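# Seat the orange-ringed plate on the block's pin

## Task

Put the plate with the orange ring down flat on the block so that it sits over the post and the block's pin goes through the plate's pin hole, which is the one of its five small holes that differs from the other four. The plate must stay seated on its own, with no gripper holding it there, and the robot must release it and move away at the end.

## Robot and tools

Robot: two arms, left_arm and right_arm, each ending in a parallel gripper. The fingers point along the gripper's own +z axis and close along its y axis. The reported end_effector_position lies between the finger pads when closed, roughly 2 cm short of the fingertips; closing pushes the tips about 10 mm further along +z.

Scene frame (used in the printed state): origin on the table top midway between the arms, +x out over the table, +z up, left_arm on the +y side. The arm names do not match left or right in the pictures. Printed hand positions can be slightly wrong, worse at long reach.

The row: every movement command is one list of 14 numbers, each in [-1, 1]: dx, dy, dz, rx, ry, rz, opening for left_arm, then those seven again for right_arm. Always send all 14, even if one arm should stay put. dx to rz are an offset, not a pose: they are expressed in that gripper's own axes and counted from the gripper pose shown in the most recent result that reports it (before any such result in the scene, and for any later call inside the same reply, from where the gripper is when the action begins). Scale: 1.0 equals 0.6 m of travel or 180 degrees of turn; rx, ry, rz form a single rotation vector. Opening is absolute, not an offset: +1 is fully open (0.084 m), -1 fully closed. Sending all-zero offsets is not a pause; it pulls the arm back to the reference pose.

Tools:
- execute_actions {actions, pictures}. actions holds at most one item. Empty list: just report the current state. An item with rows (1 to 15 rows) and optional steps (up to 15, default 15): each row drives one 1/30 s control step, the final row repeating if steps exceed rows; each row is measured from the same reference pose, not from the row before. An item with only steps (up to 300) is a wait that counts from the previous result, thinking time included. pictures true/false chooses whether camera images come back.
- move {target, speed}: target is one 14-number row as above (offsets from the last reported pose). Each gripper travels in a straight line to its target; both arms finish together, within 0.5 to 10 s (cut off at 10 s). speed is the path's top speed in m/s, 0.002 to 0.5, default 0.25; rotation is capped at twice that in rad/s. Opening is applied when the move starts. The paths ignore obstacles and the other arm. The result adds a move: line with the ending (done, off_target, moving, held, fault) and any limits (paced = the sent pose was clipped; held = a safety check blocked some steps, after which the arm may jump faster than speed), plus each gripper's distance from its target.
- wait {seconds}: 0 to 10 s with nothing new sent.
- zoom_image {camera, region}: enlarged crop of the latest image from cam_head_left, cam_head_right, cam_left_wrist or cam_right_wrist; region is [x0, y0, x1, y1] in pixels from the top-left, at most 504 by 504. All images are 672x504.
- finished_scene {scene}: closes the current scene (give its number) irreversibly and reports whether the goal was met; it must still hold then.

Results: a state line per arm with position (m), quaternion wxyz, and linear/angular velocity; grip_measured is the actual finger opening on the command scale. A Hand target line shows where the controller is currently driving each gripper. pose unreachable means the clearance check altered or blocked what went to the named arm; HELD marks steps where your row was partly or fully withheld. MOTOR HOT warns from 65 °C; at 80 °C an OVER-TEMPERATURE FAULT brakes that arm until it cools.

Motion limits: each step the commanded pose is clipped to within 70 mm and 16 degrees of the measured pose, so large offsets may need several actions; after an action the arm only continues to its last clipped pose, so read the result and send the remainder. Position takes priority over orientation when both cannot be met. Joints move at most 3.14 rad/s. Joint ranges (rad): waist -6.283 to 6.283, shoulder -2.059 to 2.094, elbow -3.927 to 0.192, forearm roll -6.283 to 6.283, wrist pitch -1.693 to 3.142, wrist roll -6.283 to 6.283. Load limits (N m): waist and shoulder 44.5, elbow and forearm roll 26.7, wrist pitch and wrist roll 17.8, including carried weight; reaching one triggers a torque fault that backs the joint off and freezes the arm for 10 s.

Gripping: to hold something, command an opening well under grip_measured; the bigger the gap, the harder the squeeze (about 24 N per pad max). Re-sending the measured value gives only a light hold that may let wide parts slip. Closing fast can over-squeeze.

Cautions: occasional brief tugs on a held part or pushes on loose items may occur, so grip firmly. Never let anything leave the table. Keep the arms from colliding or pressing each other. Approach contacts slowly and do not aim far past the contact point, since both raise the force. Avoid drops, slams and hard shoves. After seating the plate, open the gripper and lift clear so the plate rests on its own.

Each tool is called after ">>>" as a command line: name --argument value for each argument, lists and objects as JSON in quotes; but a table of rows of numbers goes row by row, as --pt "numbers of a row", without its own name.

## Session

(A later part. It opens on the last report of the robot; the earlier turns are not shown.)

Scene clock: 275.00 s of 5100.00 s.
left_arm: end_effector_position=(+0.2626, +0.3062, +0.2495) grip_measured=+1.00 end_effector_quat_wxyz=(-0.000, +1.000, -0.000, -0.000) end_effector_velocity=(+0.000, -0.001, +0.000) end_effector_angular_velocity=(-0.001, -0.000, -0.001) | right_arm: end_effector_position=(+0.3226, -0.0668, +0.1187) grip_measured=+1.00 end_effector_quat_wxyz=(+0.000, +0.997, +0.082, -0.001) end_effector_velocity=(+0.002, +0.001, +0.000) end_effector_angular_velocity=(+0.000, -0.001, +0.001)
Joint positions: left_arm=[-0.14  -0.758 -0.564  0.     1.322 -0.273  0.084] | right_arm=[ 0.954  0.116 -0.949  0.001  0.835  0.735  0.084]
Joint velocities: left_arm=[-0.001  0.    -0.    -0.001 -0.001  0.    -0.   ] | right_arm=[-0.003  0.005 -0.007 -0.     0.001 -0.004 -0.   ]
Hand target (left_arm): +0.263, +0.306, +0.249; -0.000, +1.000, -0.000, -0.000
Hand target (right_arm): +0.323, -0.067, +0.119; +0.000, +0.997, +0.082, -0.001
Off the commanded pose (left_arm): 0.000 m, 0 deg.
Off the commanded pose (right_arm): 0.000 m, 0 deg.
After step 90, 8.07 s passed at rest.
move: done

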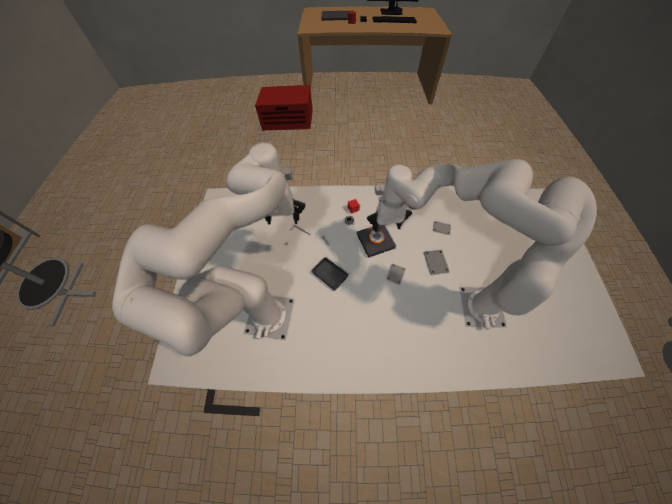

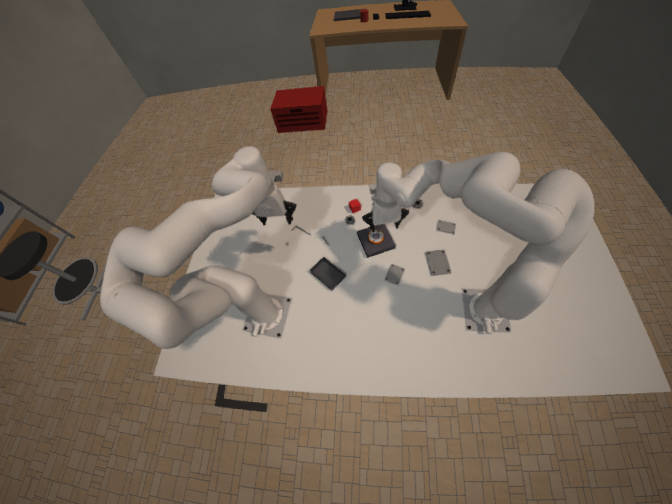

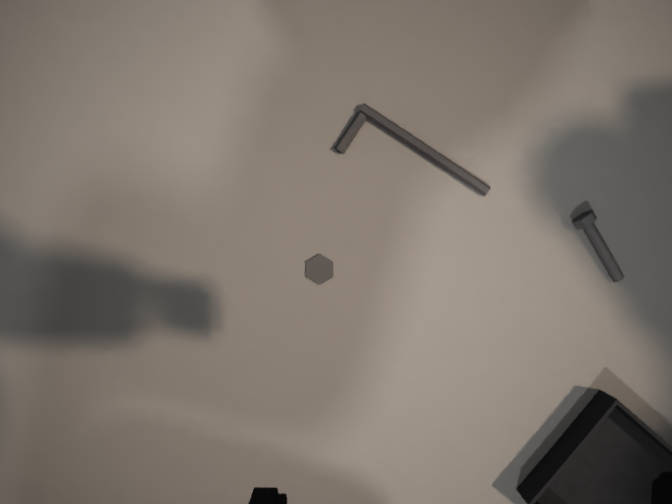

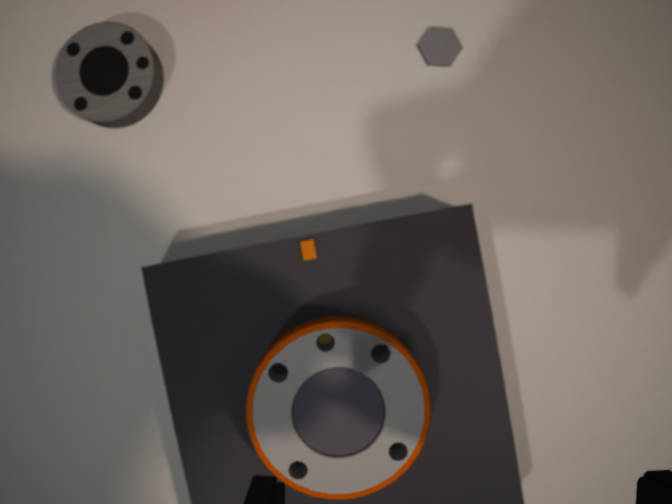

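>>> move --target '[0,0,0,0,0,0,1, 0.0673,-0.0565,0.085,0,0,0,-0.6]' --speed 0.08

>>> move --target '[0,0,0,0,0,0,1, 0,0,0.012,0,0,0,-0.6]' --speed 0.006

Scene clock: 289.70 s of 5100.00 s.
left_arm: end_effector_position=(+0.2626, +0.3062, +0.2495) grip_measured=+1.00 end_effector_quat_wxyz=(-0.000, +1.000, -0.000, -0.000) end_effector_velocity=(-0.000, +0.000, -0.000) end_effector_angular_velocity=(+0.002, +0.000, -0.002) | right_arm: end_effector_position=(+0.3567, -0.0268, +0.0679) grip_measured=-0.62 end_effector_quat_wxyz=(+0.000, +0.997, +0.082, -0.001) end_effector_velocity=(-0.000, +0.001, -0.002) end_effector_angular_velocity=(-0.001, +0.002, -0.002)
Joint positions: left_arm=[-0.14  -0.758 -0.564  0.     1.322 -0.273  0.084] | right_arm=[ 0.951  0.365 -1.127  0.001  0.763  0.731  0.017]
Joint velocities: left_arm=[-0.001 -0.     0.001  0.002 -0.     0.001 -0.   ] | right_arm=[ 0.     0.006 -0.003  0.002 -0.002  0.     0.   ]
Hand target (left_arm): +0.263, +0.306, +0.249; -0.000, +1.000, -0.000, -0.000
Hand target (right_arm): +0.357, -0.027, +0.068; +0.000, +0.997, +0.082, -0.001
Off the commanded pose (left_arm): 0.000 m, 0 deg.
Off the commanded pose (right_arm): 0.000 m, 0 deg.
After step 90, 10.37 s passed at rest.
move: done

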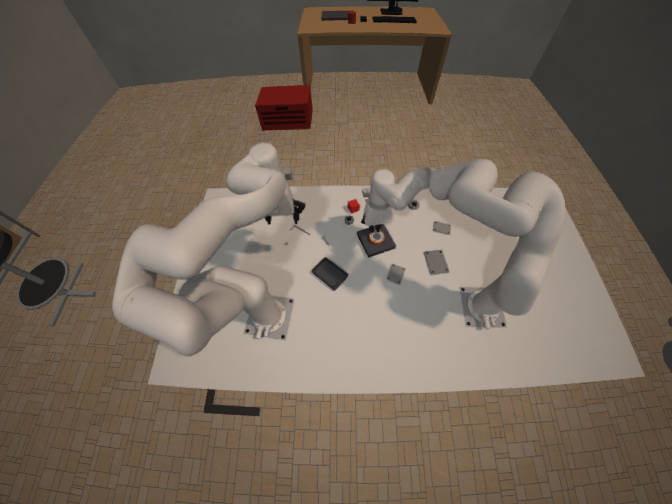

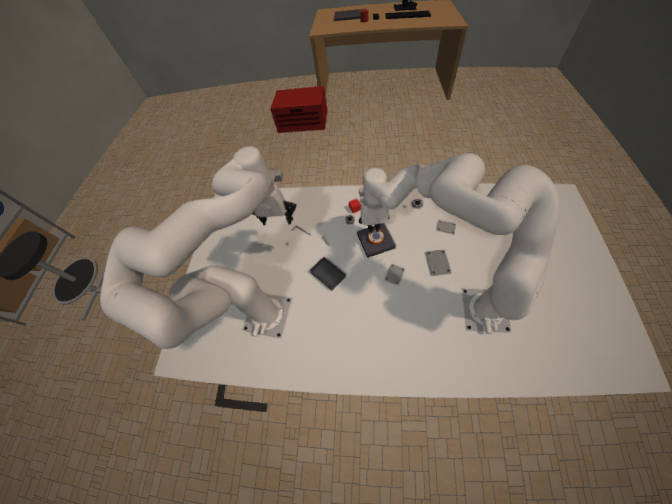

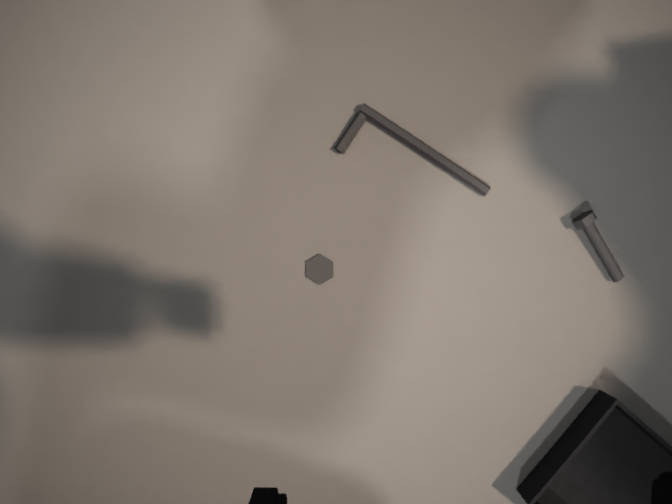

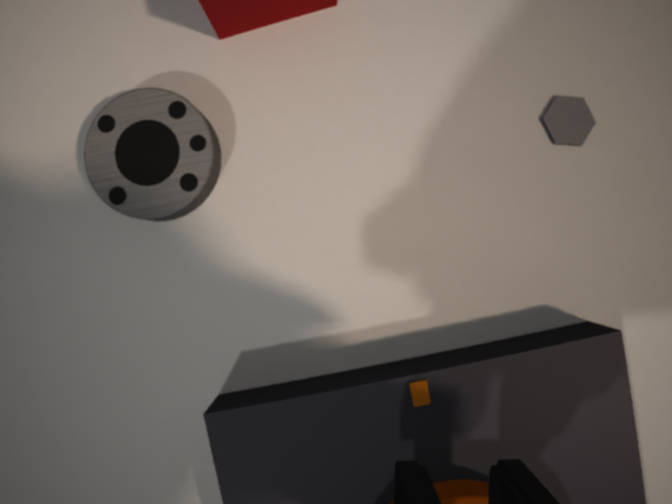

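Scene clock: 291.17 s of 5100.00 s.
left_arm: end_effector_position=(+0.2626, +0.3062, +0.2495) grip_measured=+1.00 end_effector_quat_wxyz=(-0.000, +1.000, -0.000, -0.000) end_effector_velocity=(-0.000, +0.000, -0.000) end_effector_angular_velocity=(+0.000, +0.000, +0.002) | right_arm: end_effector_position=(+0.3565, -0.0270, +0.0604) grip_measured=-0.62 end_effector_quat_wxyz=(+0.000, +0.997, +0.082, -0.001) end_effector_velocity=(+0.001, +0.002, +0.002) end_effector_angular_velocity=(+0.006, -0.004, +0.001)
Joint positions: left_arm=[-0.14  -0.758 -0.564  0.     1.322 -0.273  0.084] | right_arm=[ 0.951  0.379 -1.123  0.002  0.746  0.731  0.017]
Joint velocities: left_arm=[ 0.001  0.     0.     0.    -0.    -0.001  0.   ] | right_arm=[ 0.001 -0.002 -0.003  0.001 -0.002 -0.     0.   ]
Hand target (left_arm): +0.263, +0.306, +0.249; -0.000, +1.000, -0.000, -0.000
Hand target (right_arm): +0.357, -0.027, +0.061; +0.000, +0.997, +0.082, -0.001
Off the commanded pose (left_arm): 0.000 m, 0 deg.
Off the commanded pose (right_arm): 0.000 m, 0 deg.
move: done

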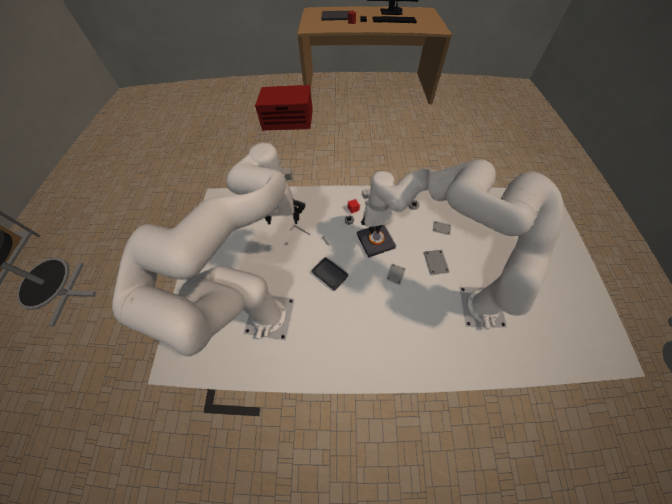

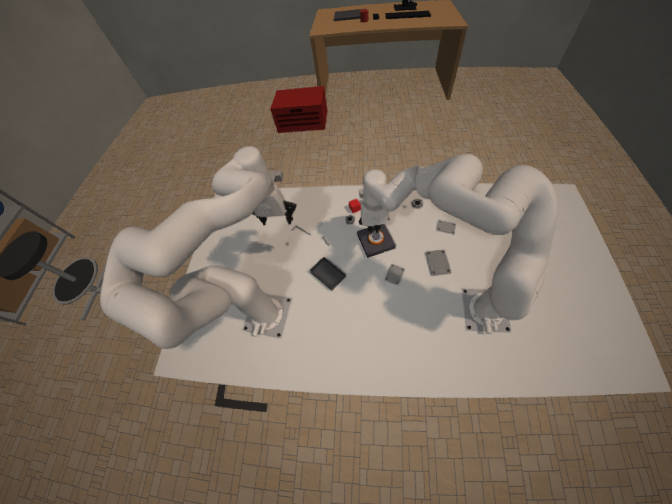

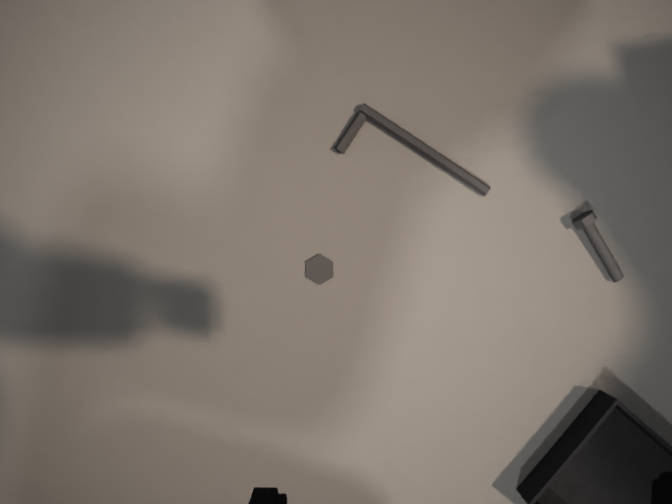

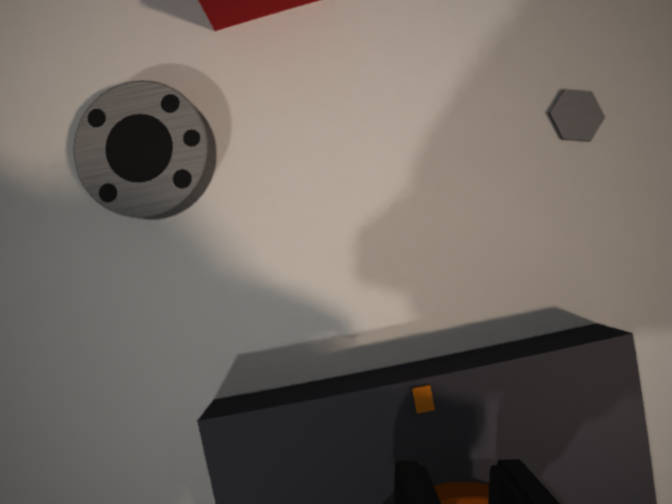

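>>> move --target '[0,0,0,0,0,0,1, 0,0,0.006,0,0,0,-0.6]' --speed 0.004

>>> execute_actions --actions '[{"steps": 15}]' --pictures false

Scene clock: 294.07 s of 5100.00 s.
left_arm: end_effector_position=(+0.2626, +0.3062, +0.2495) grip_measured=+1.00 end_effector_quat_wxyz=(-0.000, +1.000, -0.000, -0.000) end_effector_velocity=(-0.000, -0.000, -0.000) end_effector_angular_velocity=(+0.002, +0.000, -0.003) | right_arm: end_effector_position=(+0.3568, -0.0268, +0.0573) grip_measured=-0.62 end_effector_quat_wxyz=(-0.000, +0.997, +0.082, -0.001) end_effector_velocity=(-0.001, +0.001, -0.000) end_effector_angular_velocity=(+0.000, -0.001, +0.002)
Joint positions: left_arm=[-0.14  -0.758 -0.564  0.     1.322 -0.273  0.084] | right_arm=[ 0.95   0.385 -1.122  0.001  0.737  0.731  0.017]
Joint velocities: left_arm=[-0.002  0.     0.     0.002  0.     0.    -0.   ] | right_arm=[ 0.002  0.001  0.    -0.001 -0.002  0.     0.   ]
Hand target (left_arm): +0.263, +0.306, +0.249; -0.000, +1.000, -0.000, -0.000
Hand target (right_arm): +0.357, -0.027, +0.057; +0.000, +0.997, +0.082, -0.001
Off the commanded pose (left_arm): 0.000 m, 0 deg.
Off the commanded pose (right_arm): 0.001 m, 0 deg.
move: done

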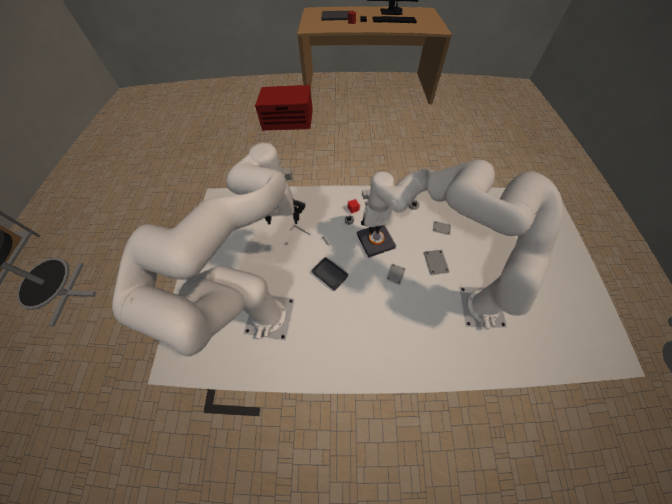

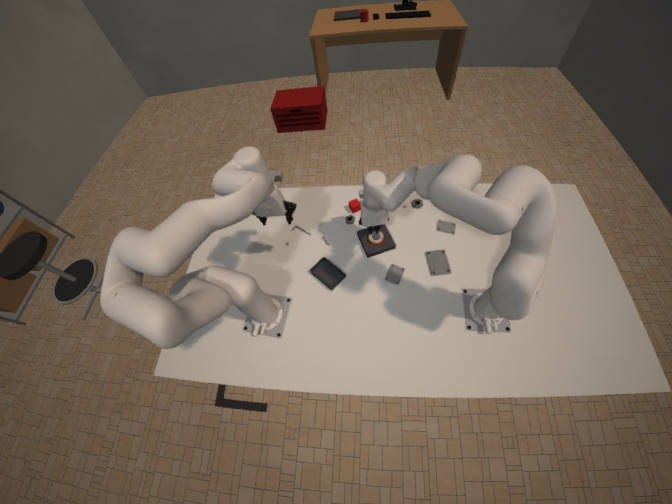

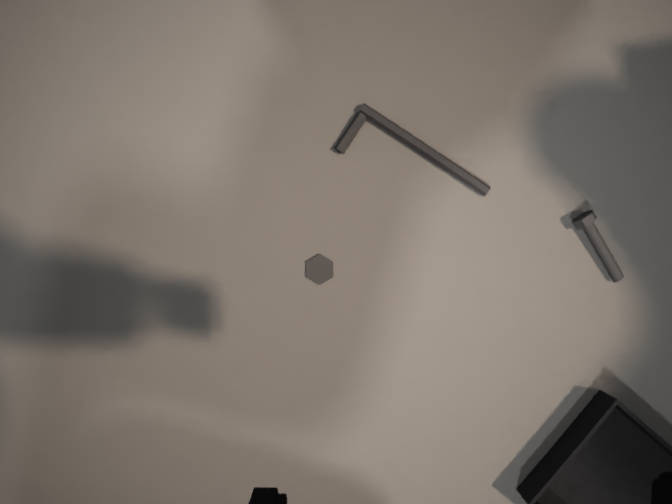

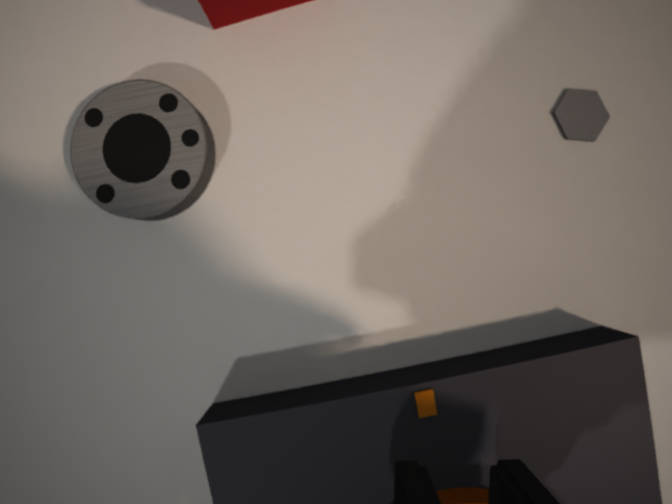

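Scene clock: 294.57 s of 5100.00 s.
left_arm: end_effector_position=(+0.2626, +0.3062, +0.2495) grip_measured=+1.00 end_effector_quat_wxyz=(-0.000, +1.000, -0.000, -0.000) end_effector_velocity=(+0.000, -0.000, -0.000) end_effector_angular_velocity=(+0.001, +0.001, -0.000) | right_arm: end_effector_position=(+0.3567, -0.0268, +0.0571) grip_measured=-0.62 end_effector_quat_wxyz=(+0.000, +0.997, +0.082, -0.001) end_effector_velocity=(-0.001, +0.001, -0.000) end_effector_angular_velocity=(+0.000, -0.000, +0.002)
Joint positions: left_arm=[-0.14  -0.758 -0.564  0.     1.322 -0.273  0.084] | right_arm=[ 0.951  0.386 -1.122  0.002  0.737  0.731  0.017]
Joint velocities: left_arm=[-0.001  0.002 -0.001  0.     0.001 -0.     0.   ] | right_arm=[ 0.002  0.     0.    -0.    -0.001  0.001 -0.   ]
Hand target (left_arm): +0.263, +0.306, +0.249; -0.000, +1.000, -0.000, -0.000
Hand target (right_arm): +0.357, -0.027, +0.057; +0.000, +0.997, +0.082, -0.001
Off the commanded pose (left_arm): 0.000 m, 0 deg.
Off the commanded pose (right_arm): 0.000 m, 0 deg.
Steps of this call (steps 1 to 15: nothing new was sent). Readings (end_effector_position):
1: left_arm (+0.2626, +0.3062, +0.2495) | right_arm (+0.3568, -0.0268, +0.0572)
2: left_arm (+0.2626, +0.3062, +0.2495) | right_arm (+0.3568, -0.0268, +0.0572)
4: left_arm (+0.2626, +0.3062, +0.2495) | right_arm (+0.3567, -0.0268, +0.0572)
8: left_arm (+0.2626, +0.3062, +0.2495) | right_arm (+0.3567, -0.0268, +0.0571)
15: the state above

Now nearly at seated height. Back to the oblique view to confirm.

>>> move --target '[0,0,0,0,0,0,1, -0.0673,0.0565,-0.103,0,0,0,1]' --speed 0.08

>>> zoom_image --camera "cam_right_wrist" --region '[180, 204, 500, 504]'

Scene clock: 298.13 s of 5100.00 s.
left_arm: end_effector_position=(+0.2626, +0.3062, +0.2495) grip_measured=+1.00 end_effector_quat_wxyz=(-0.000, +1.000, -0.000, -0.000) end_effector_velocity=(-0.000, +0.000, +0.000) end_effector_angular_velocity=(+0.000, +0.000, -0.001) | right_arm: end_effector_position=(+0.3226, -0.0668, +0.1186) grip_measured=+1.00 end_effector_quat_wxyz=(+0.000, +0.997, +0.082, -0.001) end_effector_velocity=(-0.001, -0.000, +0.002) end_effector_angular_velocity=(+0.002, -0.002, +0.001)
Joint positions: left_arm=[-0.14  -0.758 -0.564  0.     1.322 -0.273  0.084] | right_arm=[ 0.954  0.116 -0.949  0.001  0.834  0.735  0.084]
Joint velocities: left_arm=[ 0.    -0.    -0.     0.     0.     0.001  0.   ] | right_arm=[ 0.001 -0.007  0.003  0.     0.002 -0.     0.   ]
Hand target (left_arm): +0.263, +0.306, +0.249; -0.000, +1.000, -0.000, -0.000
Hand target (right_arm): +0.323, -0.067, +0.119; +0.000, +0.997, +0.082, -0.001
Off the commanded pose (left_arm): 0.000 m, 0 deg.
Off the commanded pose (right_arm): 0.000 m, 0 deg.
move: done

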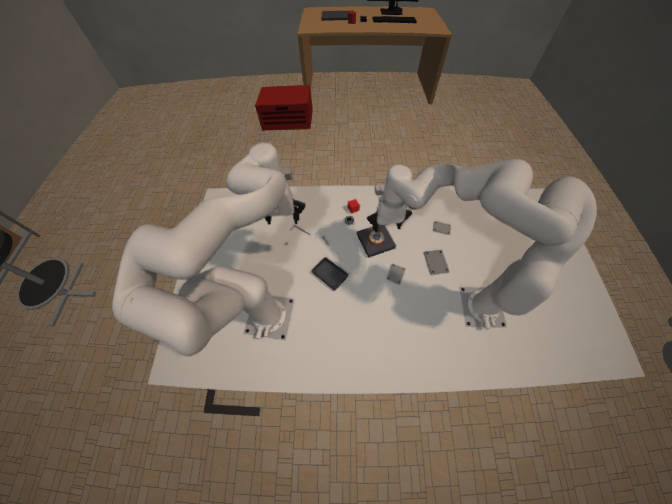

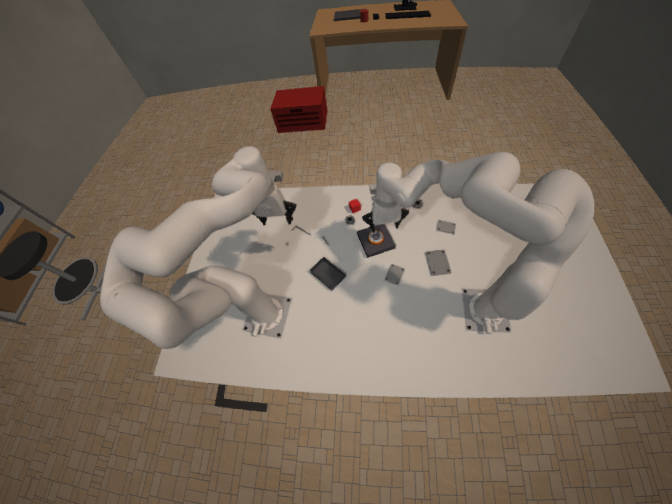

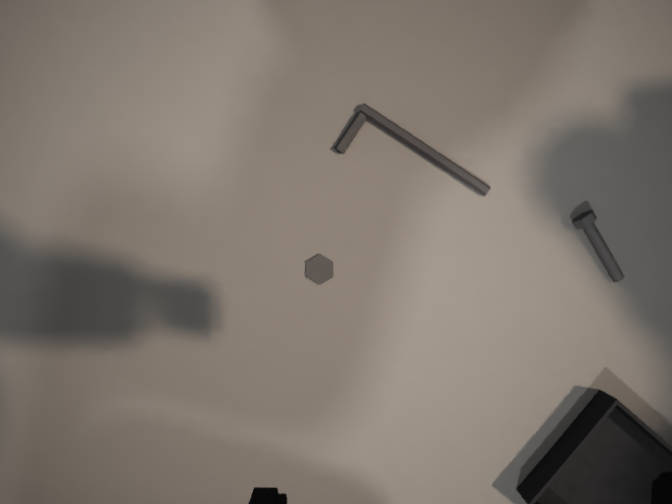

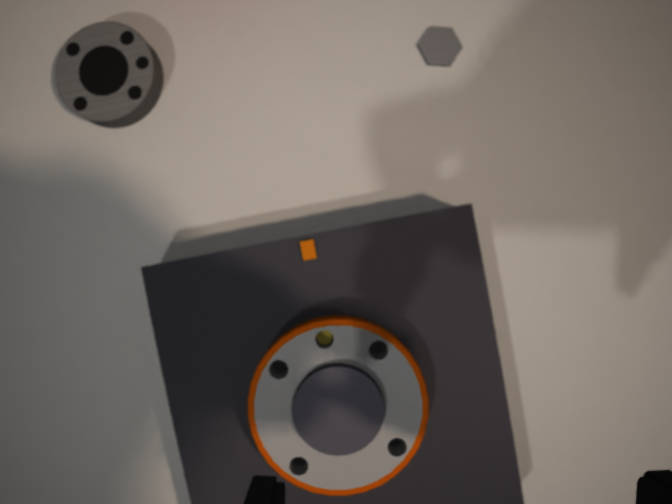

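Region (180, 204, 500, 504) of cam_right_wrist's 672x504 image, scaled by 1.575, with more detail than that image has; it fills the top 472 rows of this view, and the rest is white.

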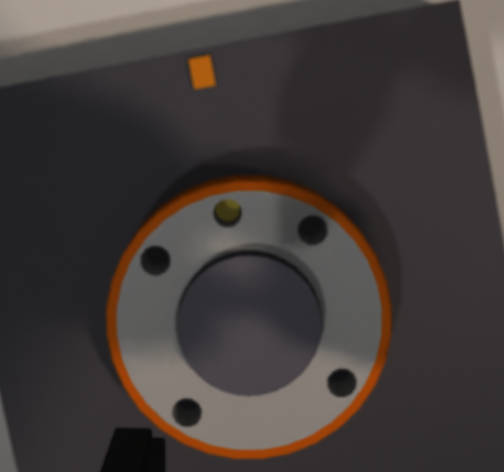

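The plate looks seated: the pin fills the hole and the post sticks up above the plate. I'll move the arm clear and finish.

>>> move --target '[0,0,0,0,0,0,1, -0.1,0.1,-0.15,0,0,0,1]' --speed 0.15

>>> finished_scene --scene 2

Scene clock: 301.67 s of 5100.00 s.
left_arm: end_effector_position=(+0.2626, +0.3062, +0.2495) grip_measured=+1.00 end_effector_quat_wxyz=(-0.000, +1.000, -0.000, -0.000) end_effector_velocity=(+0.000, +0.000, +0.000) end_effector_angular_velocity=(+0.001, -0.001, -0.000) | right_arm: end_effector_position=(+0.2736, -0.1356, +0.2084) grip_measured=+1.00 end_effector_quat_wxyz=(+0.001, +0.997, +0.082, -0.001) end_effector_velocity=(-0.000, -0.001, +0.003) end_effector_angular_velocity=(+0.001, -0.003, +0.001)
Joint positions: left_arm=[-0.14  -0.758 -0.564  0.     1.322 -0.273  0.084] | right_arm=[ 0.943 -0.292 -0.783  0.001  1.078  0.724  0.084]
Joint velocities: left_arm=[-0.    -0.    -0.     0.001 -0.    -0.     0.   ] | right_arm=[-0.001 -0.008 -0.    -0.002  0.006 -0.     0.   ]
Hand target (left_arm): +0.263, +0.306, +0.249; -0.000, +1.000, -0.000, -0.000
Hand target (right_arm): +0.274, -0.136, +0.209; +0.000, +0.997, +0.082, -0.001
Off the commanded pose (left_arm): 0.000 m, 0 deg.
Off the commanded pose (right_arm): 0.000 m, 0 deg.
move: done

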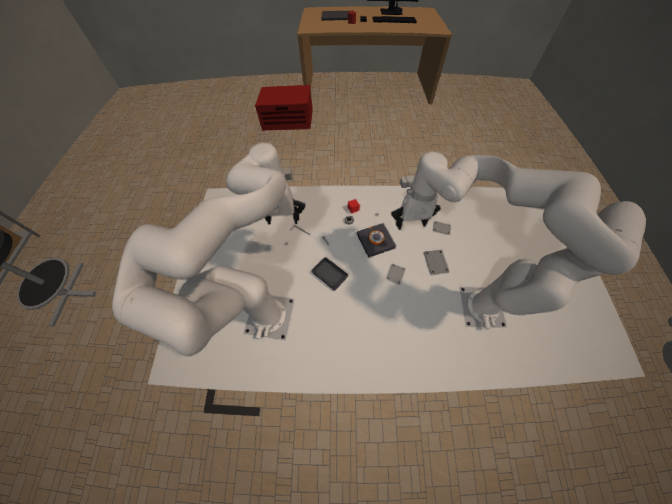

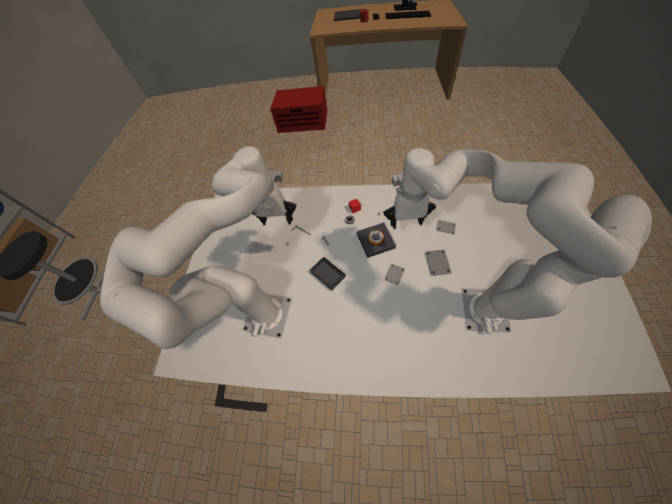

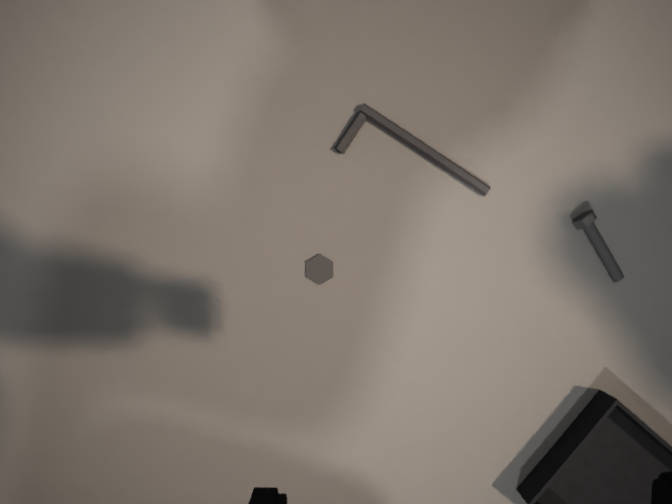

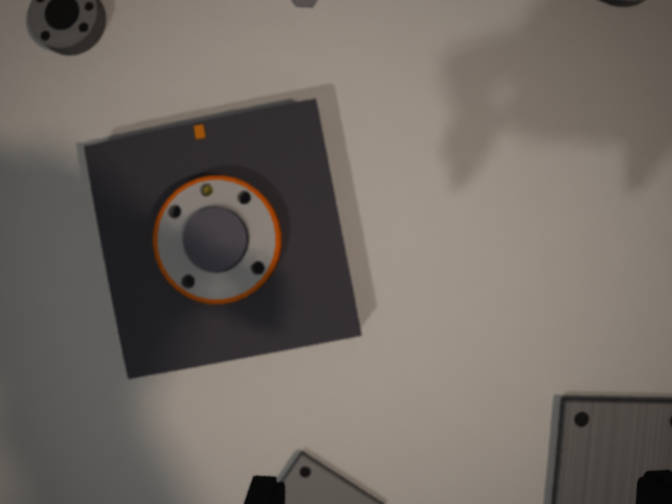

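The scene is finished: the task was done.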